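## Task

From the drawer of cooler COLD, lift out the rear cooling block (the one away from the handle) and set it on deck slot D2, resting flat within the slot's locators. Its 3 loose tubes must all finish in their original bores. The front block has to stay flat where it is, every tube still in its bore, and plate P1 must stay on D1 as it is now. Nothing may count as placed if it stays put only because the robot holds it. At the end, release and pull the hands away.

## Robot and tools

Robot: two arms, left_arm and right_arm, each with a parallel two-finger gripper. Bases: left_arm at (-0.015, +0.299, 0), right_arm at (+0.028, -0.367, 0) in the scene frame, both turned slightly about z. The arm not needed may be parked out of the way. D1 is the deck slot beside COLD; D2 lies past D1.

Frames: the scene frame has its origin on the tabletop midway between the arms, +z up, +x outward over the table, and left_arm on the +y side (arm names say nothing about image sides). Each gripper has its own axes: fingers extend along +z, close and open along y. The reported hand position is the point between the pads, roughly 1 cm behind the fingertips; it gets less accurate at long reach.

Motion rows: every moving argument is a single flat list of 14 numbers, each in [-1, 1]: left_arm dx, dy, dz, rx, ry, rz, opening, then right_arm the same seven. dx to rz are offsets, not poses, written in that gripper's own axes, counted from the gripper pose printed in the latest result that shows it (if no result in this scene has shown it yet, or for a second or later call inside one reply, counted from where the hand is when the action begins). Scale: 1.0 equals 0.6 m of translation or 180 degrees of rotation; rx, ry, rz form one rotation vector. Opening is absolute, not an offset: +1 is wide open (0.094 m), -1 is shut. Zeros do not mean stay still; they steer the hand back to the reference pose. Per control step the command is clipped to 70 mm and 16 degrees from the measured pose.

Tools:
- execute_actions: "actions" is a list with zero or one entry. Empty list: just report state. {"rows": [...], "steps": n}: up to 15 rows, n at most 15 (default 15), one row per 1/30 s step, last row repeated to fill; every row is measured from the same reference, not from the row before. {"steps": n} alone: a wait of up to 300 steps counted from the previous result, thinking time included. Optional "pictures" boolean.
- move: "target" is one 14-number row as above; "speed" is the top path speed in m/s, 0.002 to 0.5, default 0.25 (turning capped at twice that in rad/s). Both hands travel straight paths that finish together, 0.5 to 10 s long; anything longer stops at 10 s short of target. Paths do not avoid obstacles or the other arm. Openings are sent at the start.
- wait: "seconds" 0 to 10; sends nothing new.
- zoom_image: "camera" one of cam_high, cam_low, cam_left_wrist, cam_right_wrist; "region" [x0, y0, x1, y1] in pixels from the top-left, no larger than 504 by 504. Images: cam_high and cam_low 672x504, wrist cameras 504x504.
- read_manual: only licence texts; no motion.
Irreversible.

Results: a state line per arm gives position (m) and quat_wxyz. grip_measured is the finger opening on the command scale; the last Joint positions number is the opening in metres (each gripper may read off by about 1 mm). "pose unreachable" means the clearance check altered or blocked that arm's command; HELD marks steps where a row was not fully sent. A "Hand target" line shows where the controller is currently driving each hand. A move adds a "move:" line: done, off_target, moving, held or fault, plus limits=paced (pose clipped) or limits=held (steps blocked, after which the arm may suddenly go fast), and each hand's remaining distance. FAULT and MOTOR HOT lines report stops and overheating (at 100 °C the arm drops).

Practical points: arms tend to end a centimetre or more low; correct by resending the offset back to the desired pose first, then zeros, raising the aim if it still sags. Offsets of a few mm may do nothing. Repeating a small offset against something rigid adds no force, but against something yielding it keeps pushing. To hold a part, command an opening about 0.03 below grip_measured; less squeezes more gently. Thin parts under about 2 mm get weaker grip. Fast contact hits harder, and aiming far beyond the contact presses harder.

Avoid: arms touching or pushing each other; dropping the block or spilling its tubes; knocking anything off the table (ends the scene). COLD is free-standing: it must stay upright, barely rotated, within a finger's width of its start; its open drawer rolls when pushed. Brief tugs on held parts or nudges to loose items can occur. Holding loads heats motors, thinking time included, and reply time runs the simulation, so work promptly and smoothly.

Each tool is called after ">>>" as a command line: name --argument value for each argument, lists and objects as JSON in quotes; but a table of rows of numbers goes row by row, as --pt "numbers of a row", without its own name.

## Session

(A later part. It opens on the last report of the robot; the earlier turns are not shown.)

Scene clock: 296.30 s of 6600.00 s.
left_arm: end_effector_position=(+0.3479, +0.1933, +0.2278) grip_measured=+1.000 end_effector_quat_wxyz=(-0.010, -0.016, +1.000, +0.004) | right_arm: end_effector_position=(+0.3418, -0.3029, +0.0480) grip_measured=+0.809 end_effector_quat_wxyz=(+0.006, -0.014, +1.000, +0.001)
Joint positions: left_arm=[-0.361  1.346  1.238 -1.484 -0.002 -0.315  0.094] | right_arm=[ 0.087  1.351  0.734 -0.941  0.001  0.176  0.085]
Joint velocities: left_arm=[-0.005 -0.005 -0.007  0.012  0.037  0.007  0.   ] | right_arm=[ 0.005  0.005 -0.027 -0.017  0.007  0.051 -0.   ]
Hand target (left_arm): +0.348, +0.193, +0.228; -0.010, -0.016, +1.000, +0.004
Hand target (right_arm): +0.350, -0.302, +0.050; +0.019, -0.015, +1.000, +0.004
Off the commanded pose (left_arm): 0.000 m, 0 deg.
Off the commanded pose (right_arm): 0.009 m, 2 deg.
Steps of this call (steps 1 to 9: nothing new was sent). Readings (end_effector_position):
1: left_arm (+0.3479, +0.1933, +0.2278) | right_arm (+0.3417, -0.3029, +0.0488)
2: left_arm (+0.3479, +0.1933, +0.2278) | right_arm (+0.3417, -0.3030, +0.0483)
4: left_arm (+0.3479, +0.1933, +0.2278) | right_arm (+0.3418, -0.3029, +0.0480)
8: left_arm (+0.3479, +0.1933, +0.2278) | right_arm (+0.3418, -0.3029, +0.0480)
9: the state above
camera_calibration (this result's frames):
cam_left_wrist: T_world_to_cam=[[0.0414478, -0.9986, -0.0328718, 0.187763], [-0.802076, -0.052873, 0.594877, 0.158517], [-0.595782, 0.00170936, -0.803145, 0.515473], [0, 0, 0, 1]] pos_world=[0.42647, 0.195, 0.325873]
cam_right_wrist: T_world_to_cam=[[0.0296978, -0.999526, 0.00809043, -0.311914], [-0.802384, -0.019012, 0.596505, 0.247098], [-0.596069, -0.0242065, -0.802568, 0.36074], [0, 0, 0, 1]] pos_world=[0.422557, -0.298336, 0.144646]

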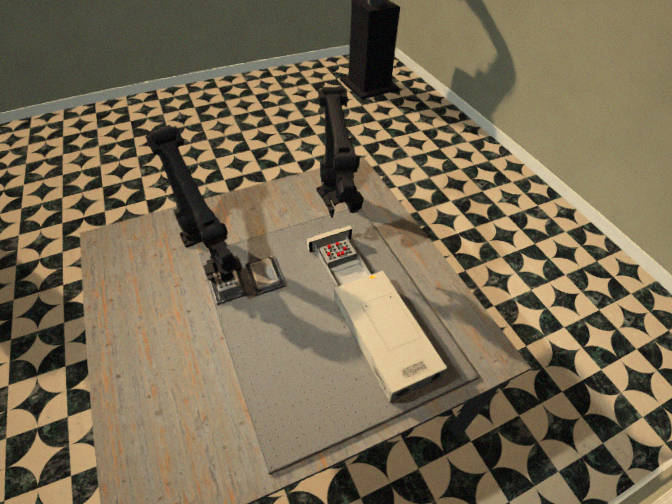

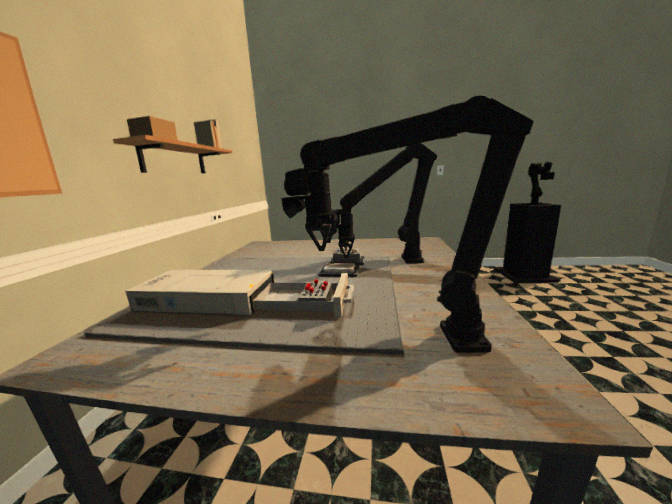

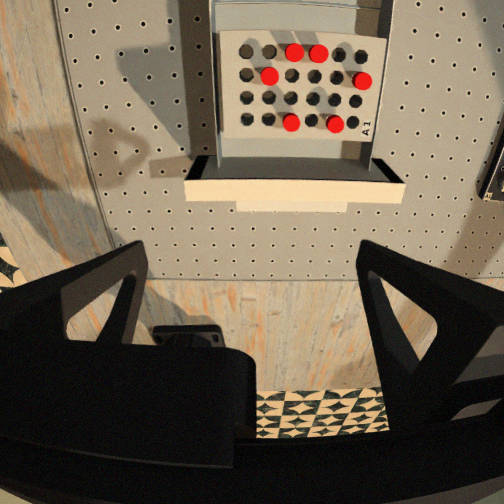

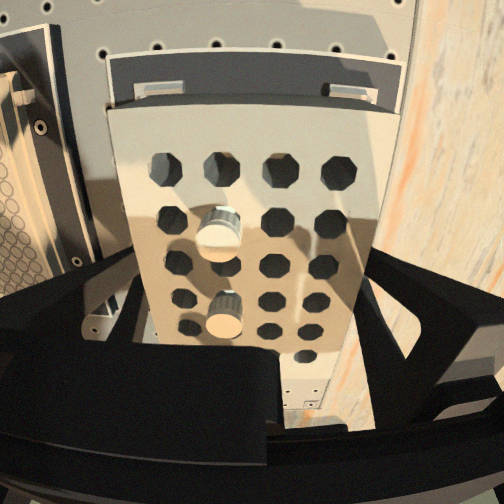

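>>> execute_actions --actions '[{"rows":[[0,0,0,0,0,0,1,-0.013,0.002,-0.002,-0.002,-0.008,0,0.765],[0,0,0,0,0,0,1,-0.012,0.002,-0.001,-0.002,-0.007,0,0.765],[0,0,0,0,0,0,1,-0.011,0.002,0,-0.002,-0.006,0,0.765],[0,0,0,0,0,0,1,-0.01,0.002,0.001,-0.001,-0.005,0,0.765],[0,0,0,0,0,0,1,-0.009,0.001,0.002,-0.001,-0.004,0,0.765],[0,0,0,0,0,0,1,-0.008,0.001,0.003,-0.001,-0.003,0,0.765],[0,0,0,0,0,0,1,-0.007,0.001,0.004,-0.001,-0.002,0,0.765],[0,0,0,0,0,0,1,-0.006,0.001,0.005,0,-0.001,0,0.765],[0,0,0,0,0,0,1,-0.005,0.001,0.006,0,0,0,0.765]]}]'

>>> zoom_image --camera "cam_high" --region '[190,250,290,315]'

Scene clock: 305.57 s of 6600.00 s.
left_arm: end_effector_position=(+0.3479, +0.1933, +0.2278) grip_measured=+1.000 end_effector_quat_wxyz=(-0.010, -0.016, +1.000, +0.004) | right_arm: end_effector_position=(+0.3417, -0.3029, +0.0475) grip_measured=+0.809 end_effector_quat_wxyz=(+0.005, -0.014, +1.000, +0.001)
Joint positions: left_arm=[-0.361  1.346  1.238 -1.484 -0.002 -0.315  0.094] | right_arm=[ 0.087  1.353  0.734 -0.941  0.001  0.176  0.085]
Joint velocities: left_arm=[-0.005  0.005  0.012 -0.007 -0.007 -0.051  0.   ] | right_arm=[ 0.005 -0.005  0.002  0.002 -0.051  0.066 -0.   ]
Hand target (left_arm): +0.348, +0.193, +0.228; -0.010, -0.016, +1.000, +0.004
Hand target (right_arm): +0.345, -0.302, +0.044; +0.006, -0.014, +1.000, +0.001
Off the commanded pose (left_arm): 0.000 m, 0 deg.
Off the commanded pose (right_arm): 0.004 m, 0 deg.
Steps of this call (steps 1 to 90: nothing new was sent; then 5.77 s passed at rest; steps 91 to 105: all 15 steps of this action). Readings (end_effector_position):
91: left_arm (+0.3479, +0.1933, +0.2278) | right_arm (+0.3418, -0.3029, +0.0480)
92: left_arm (+0.3479, +0.1933, +0.2278) | right_arm (+0.3418, -0.3029, +0.0480)
94: left_arm (+0.3479, +0.1933, +0.2278) | right_arm (+0.3418, -0.3029, +0.0480)
98: left_arm (+0.3479, +0.1933, +0.2278) | right_arm (+0.3417, -0.3029, +0.0476)
105: the state above
camera_calibration (this result's frames):
cam_left_wrist: T_world_to_cam=[[0.0414478, -0.9986, -0.0328718, 0.187763], [-0.802076, -0.052873, 0.594877, 0.158517], [-0.595782, 0.00170936, -0.803145, 0.515473], [0, 0, 0, 1]] pos_world=[0.42647, 0.195, 0.325873]
cam_right_wrist: T_world_to_cam=[[0.0293288, -0.999535, 0.0083499, -0.311821], [-0.801498, -0.0185248, 0.59771, 0.247058], [-0.597277, -0.0242226, -0.801669, 0.360666], [0, 0, 0, 1]] pos_world=[0.422579, -0.298363, 0.14407]

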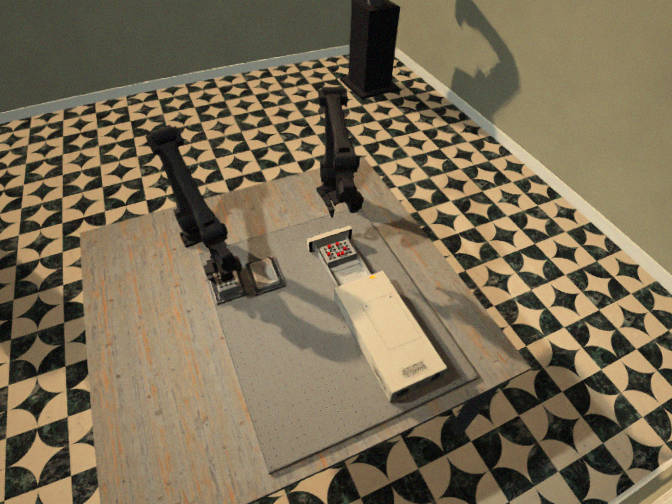

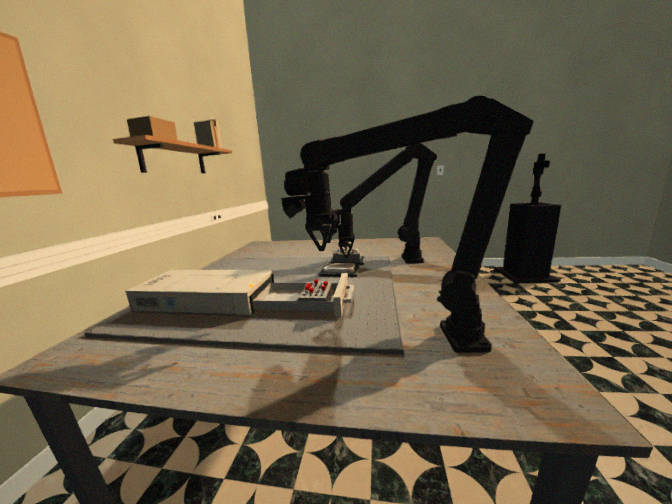

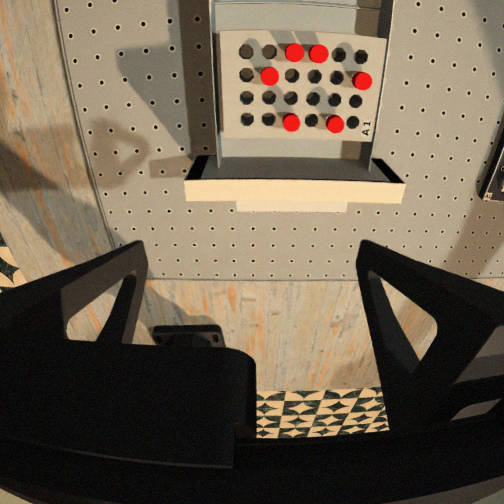

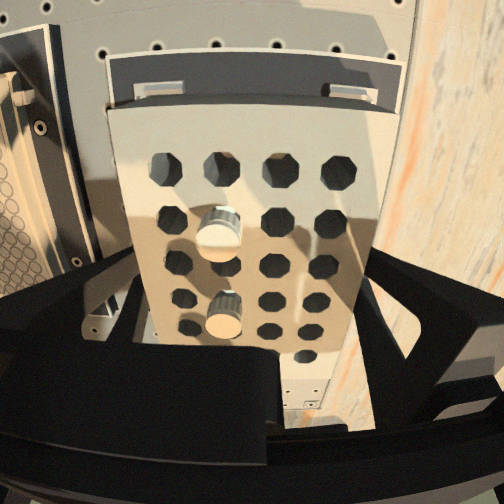

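Region (190, 250, 290, 315) of cam_high's 672x504 image, scaled by 5.040, with more detail than that image has; it fills the top 328 rows of this view, and the rest is white.

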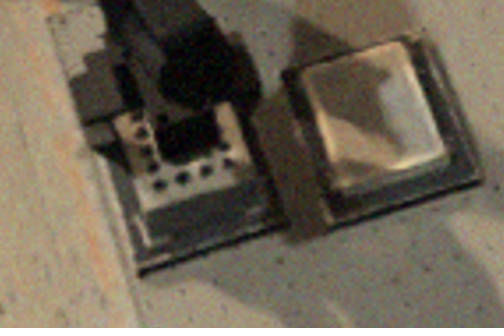

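>>> execute_actions --actions '[{"rows":[[0,0,0,0,0,0,1,0,0,0,0,0,0,0.78],[0,0,0,0,0,0,1,0,0,0,0,0,0,0.795],[0,0,0,0,0,0,1,0,0,0,0,0,0,0.81],[0,0,0,0,0,0,1,0,0,0,0,0,0,0.82],[0,0,0,0,0,0,1,0,0,0,0,0,0,0.84],[0,0,0,0,0,0,1,0,0,0,0,0,0,0.88],[0,0,0,0,0,0,1,0,0,0,0,0,0,0.93],[0,0,0,0,0,0,1,0,0,0,0,0,0,1]],"steps":12}]'

>>> move --target '[0,0,0,0,0,0,1, -0.02,0.005,-0.25,0,-0.02,0,1]' --speed 0.12

>>> move --target '[0,0,0,0,0,0,1, 0.17,0,-0.05,0,-0.12,0,1]' --speed 0.15

Scene clock: 311.87 s of 6600.00 s.
left_arm: end_effector_position=(+0.3479, +0.1933, +0.2278) grip_measured=+1.000 end_effector_quat_wxyz=(-0.010, -0.016, +1.000, +0.004) | right_arm: end_effector_position=(+0.3416, -0.3030, +0.0476) grip_measured=+1.000 end_effector_quat_wxyz=(+0.005, -0.013, +1.000, +0.000)
Joint positions: left_arm=[-0.361  1.346  1.238 -1.484 -0.002 -0.315  0.094] | right_arm=[ 0.087  1.352  0.734 -0.942  0.001  0.177  0.094]
Joint velocities: left_arm=[-0.005 -0.005  0.012 -0.017  0.051 -0.081  0.   ] | right_arm=[-0.005 -0.015 -0.027  0.007 -0.007  0.007  0.   ]
Hand target (left_arm): +0.348, +0.193, +0.228; -0.010, -0.016, +1.000, +0.004
Hand target (right_arm): +0.342, -0.303, +0.048; +0.005, -0.014, +1.000, +0.001
Off the commanded pose (left_arm): 0.000 m, 0 deg.
Off the commanded pose (right_arm): 0.000 m, 0 deg.
Steps of this call (steps 1 to 90: nothing new was sent; then 2.90 s passed at rest; steps 91 to 102: all 12 steps of this action). Readings (end_effector_position):
91: left_arm (+0.3479, +0.1933, +0.2278) | right_arm (+0.3416, -0.3030, +0.0475)
92: left_arm (+0.3479, +0.1933, +0.2278) | right_arm (+0.3416, -0.3030, +0.0475)
94: left_arm (+0.3479, +0.1933, +0.2278) | right_arm (+0.3416, -0.3030, +0.0475)
98: left_arm (+0.3479, +0.1933, +0.2278) | right_arm (+0.3416, -0.3030, +0.0476)
102: the state above
camera_calibration (this result's frames):
cam_left_wrist: T_world_to_cam=[[0.0414478, -0.9986, -0.0328718, 0.187763], [-0.802076, -0.052873, 0.594877, 0.158517], [-0.595782, 0.00170936, -0.803145, 0.515473], [0, 0, 0, 1]] pos_world=[0.42647, 0.195, 0.325873]
cam_right_wrist: T_world_to_cam=[[0.0281803, -0.999565, 0.00871354, -0.311531], [-0.801564, -0.0173882, 0.597656, 0.24732], [-0.597245, -0.0238266, -0.801705, 0.360837], [0, 0, 0, 1]] pos_world=[0.42253, -0.298498, 0.144187]

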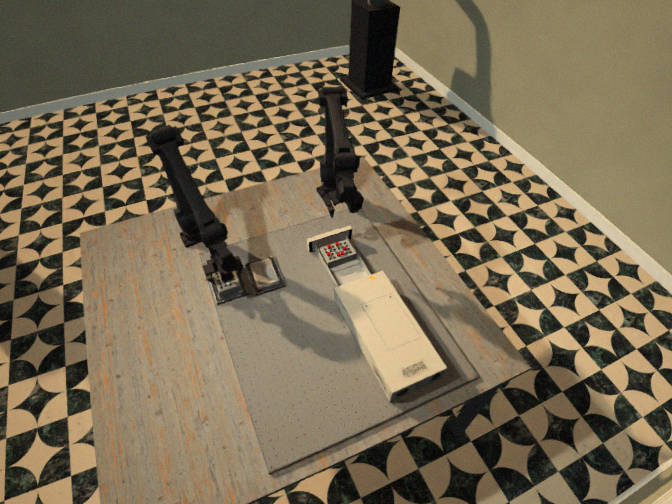

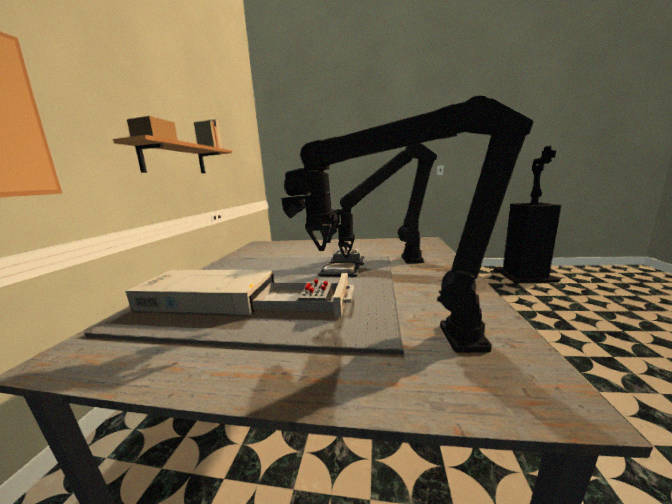

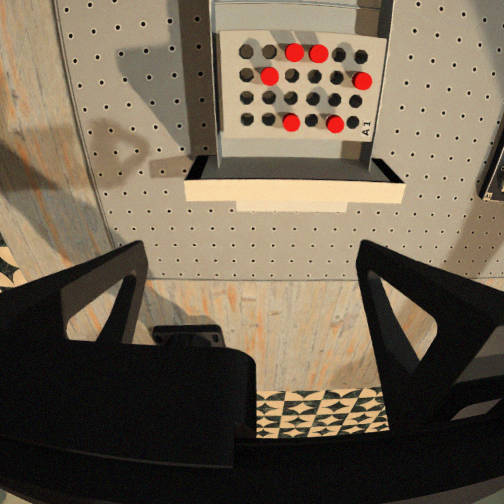

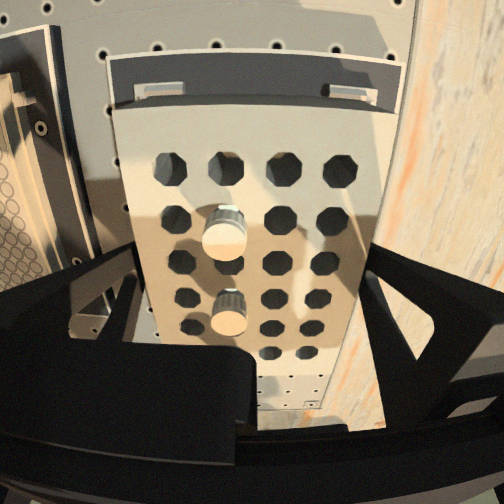

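Scene clock: 313.73 s of 6600.00 s.
left_arm: end_effector_position=(+0.3479, +0.1933, +0.2278) grip_measured=+1.000 end_effector_quat_wxyz=(-0.010, -0.016, +1.000, +0.004) | right_arm: end_effector_position=(+0.3398, -0.3048, +0.1818) grip_measured=+1.000 end_effector_quat_wxyz=(+0.022, -0.013, +1.000, -0.000)
Joint positions: left_arm=[-0.361  1.346  1.238 -1.484 -0.002 -0.315  0.094] | right_arm=[ 0.087  1.16   0.956 -1.323  0.009  0.177  0.094]
Joint velocities: left_arm=[-0.015 -0.005 -0.007 -0.017  0.051  0.037  0.   ] | right_arm=[-0.015  0.005  0.012 -0.002 -0.037  0.007  0.   ]
Hand target (left_arm): +0.348, +0.193, +0.228; -0.010, -0.016, +1.000, +0.004
Hand target (right_arm): +0.349, -0.300, +0.197; +0.037, -0.013, +0.999, +0.001
Off the commanded pose (left_arm): 0.000 m, 0 deg.
Off the commanded pose (right_arm): 0.021 m, 2 deg.
move: off_target (right_arm)
camera_calibration (this result's frames):
cam_left_wrist: T_world_to_cam=[[0.0414478, -0.9986, -0.0328718, 0.187763], [-0.802076, -0.052873, 0.594877, 0.158517], [-0.595782, 0.00170936, -0.803145, 0.515473], [0, 0, 0, 1]] pos_world=[0.42647, 0.195, 0.325873]
cam_right_wrist: T_world_to_cam=[[0.0276342, -0.999559, 0.0108767, -0.314633], [-0.821277, -0.0164998, 0.57029, 0.1776], [-0.569859, -0.0246923, -0.821371, 0.46128], [0, 0, 0, 1]] pos_world=[0.417419, -0.300173, 0.281021]

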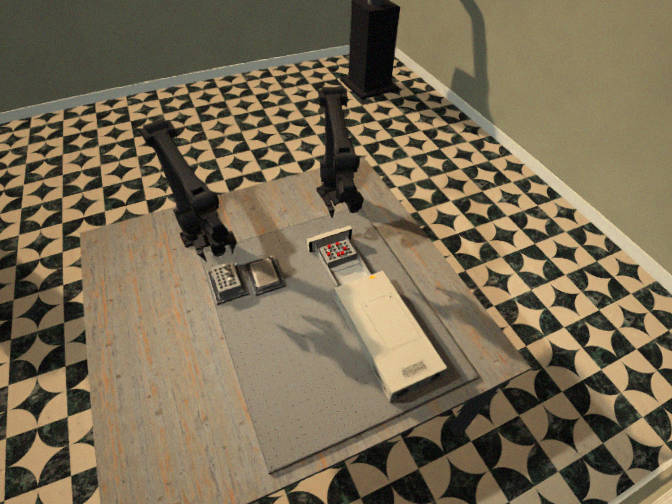

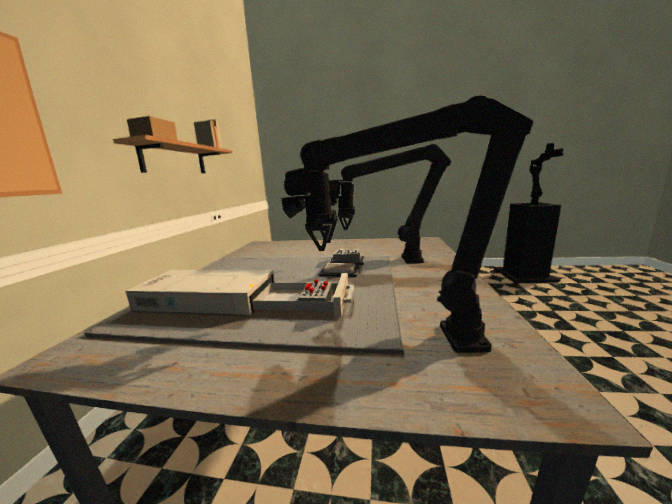

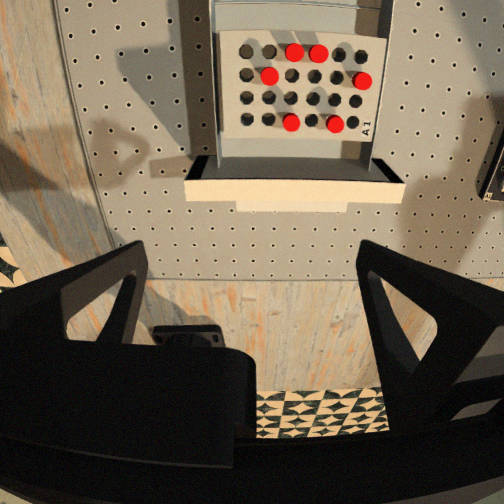

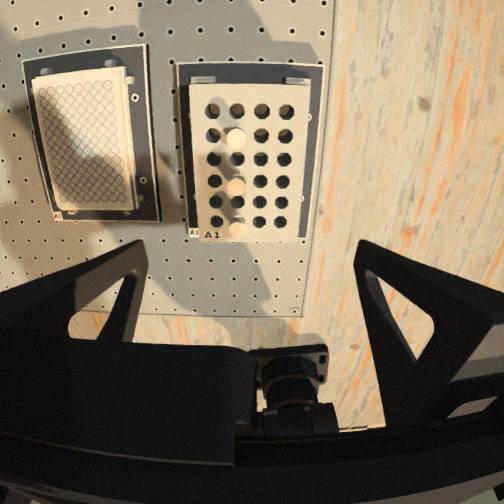

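Scene clock: 315.43 s of 6600.00 s.
left_arm: end_effector_position=(+0.3479, +0.1933, +0.2278) grip_measured=+1.000 end_effector_quat_wxyz=(-0.010, -0.016, +1.000, +0.004) | right_arm: end_effector_position=(+0.2396, -0.3079, +0.2069) grip_measured=+1.000 end_effector_quat_wxyz=(+0.215, -0.018, +0.976, -0.003)
Joint positions: left_arm=[-0.361  1.346  1.238 -1.484 -0.002 -0.315  0.094] | right_arm=[ 0.287  0.577  0.674 -1.263  0.164  0.333  0.094]
Joint velocities: left_arm=[-0.005  0.005 -0.002 -0.007 -0.022 -0.095  0.   ] | right_arm=[-0.005 -0.005 -0.012  0.002  0.007  0.066  0.   ]
Hand target (left_arm): +0.348, +0.193, +0.228; -0.010, -0.016, +1.000, +0.004
Hand target (right_arm): +0.237, -0.307, +0.203; +0.210, -0.015, +0.978, -0.004
Off the commanded pose (left_arm): 0.000 m, 0 deg.
Off the commanded pose (right_arm): 0.003 m, 1 deg.
move: done
camera_calibration (this result's frames):
cam_left_wrist: T_world_to_cam=[[0.0414478, -0.9986, -0.0328718, 0.187763], [-0.802076, -0.052873, 0.594877, 0.158517], [-0.595782, 0.00170936, -0.803145, 0.515473], [0, 0, 0, 1]] pos_world=[0.42647, 0.195, 0.325873]
cam_right_wrist: T_world_to_cam=[[0.031338, -0.999243, 0.0230326, -0.318573], [-0.976187, -0.0256497, 0.215409, 0.188602], [-0.214656, -0.0292347, -0.976252, 0.370264], [0, 0, 0, 1]] pos_world=[0.273573, -0.30267, 0.328182]

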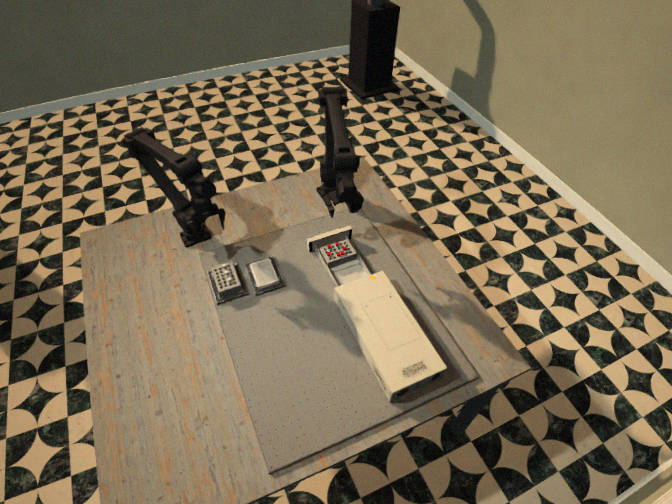

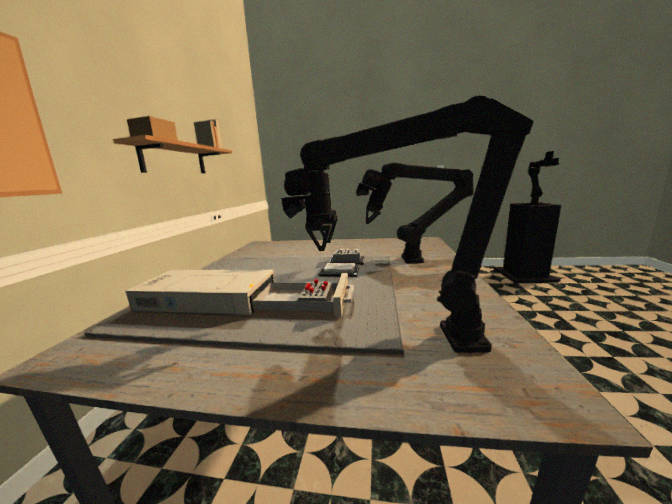

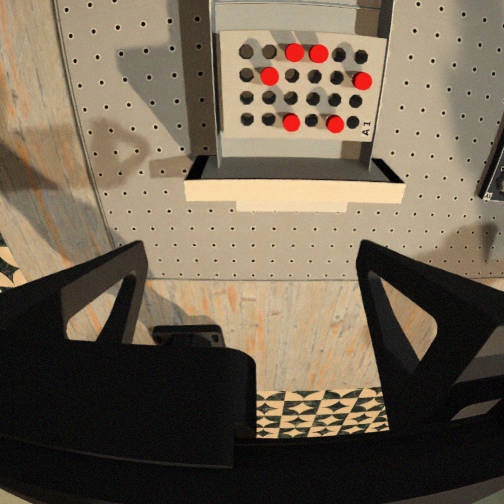

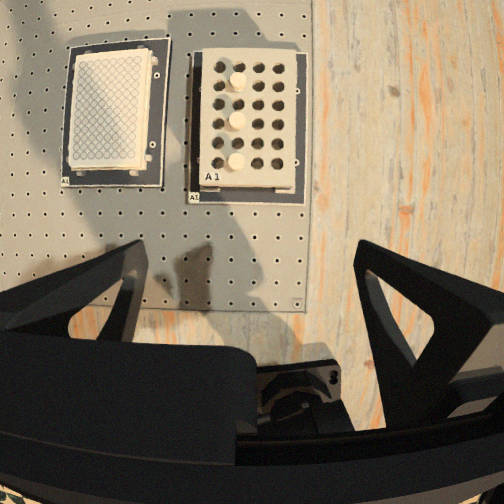

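The block settled a couple of mm on release. Inspect.

>>> zoom_image --camera "cam_right_wrist" --region '[180,140,320,215]'

>>> zoom_image --camera "cam_high" --region '[195,255,265,310]'

>>> zoom_image --camera "cam_low" --region '[320,240,380,280]'

Region (180, 140, 320, 215) of cam_right_wrist's 504x504 image, scaled by 3.600, with more detail than that image has; it fills the top 270 rows of this view, and the rest is white.

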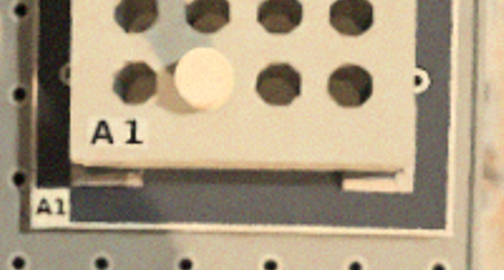

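Region (195, 255, 265, 310) of cam_high's 672x504 image, scaled by 7.200, with more detail than that image has; it fills the top 396 rows of this view, and the rest is white.

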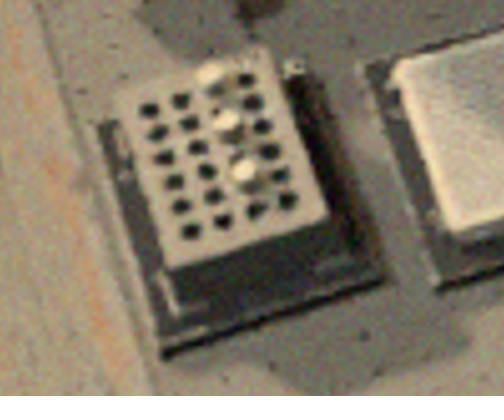

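Region (320, 240, 380, 280) of cam_low's 672x504 image, scaled by 8.400, with more detail than that image has.

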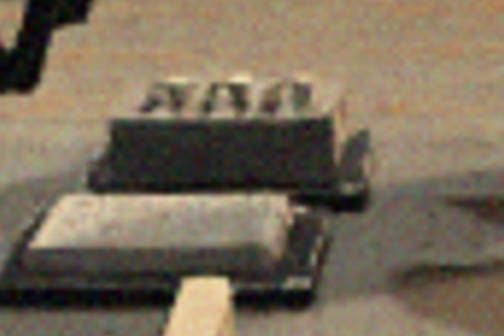

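>>> finished_scene --scene 2

The scene is finished: the task was done.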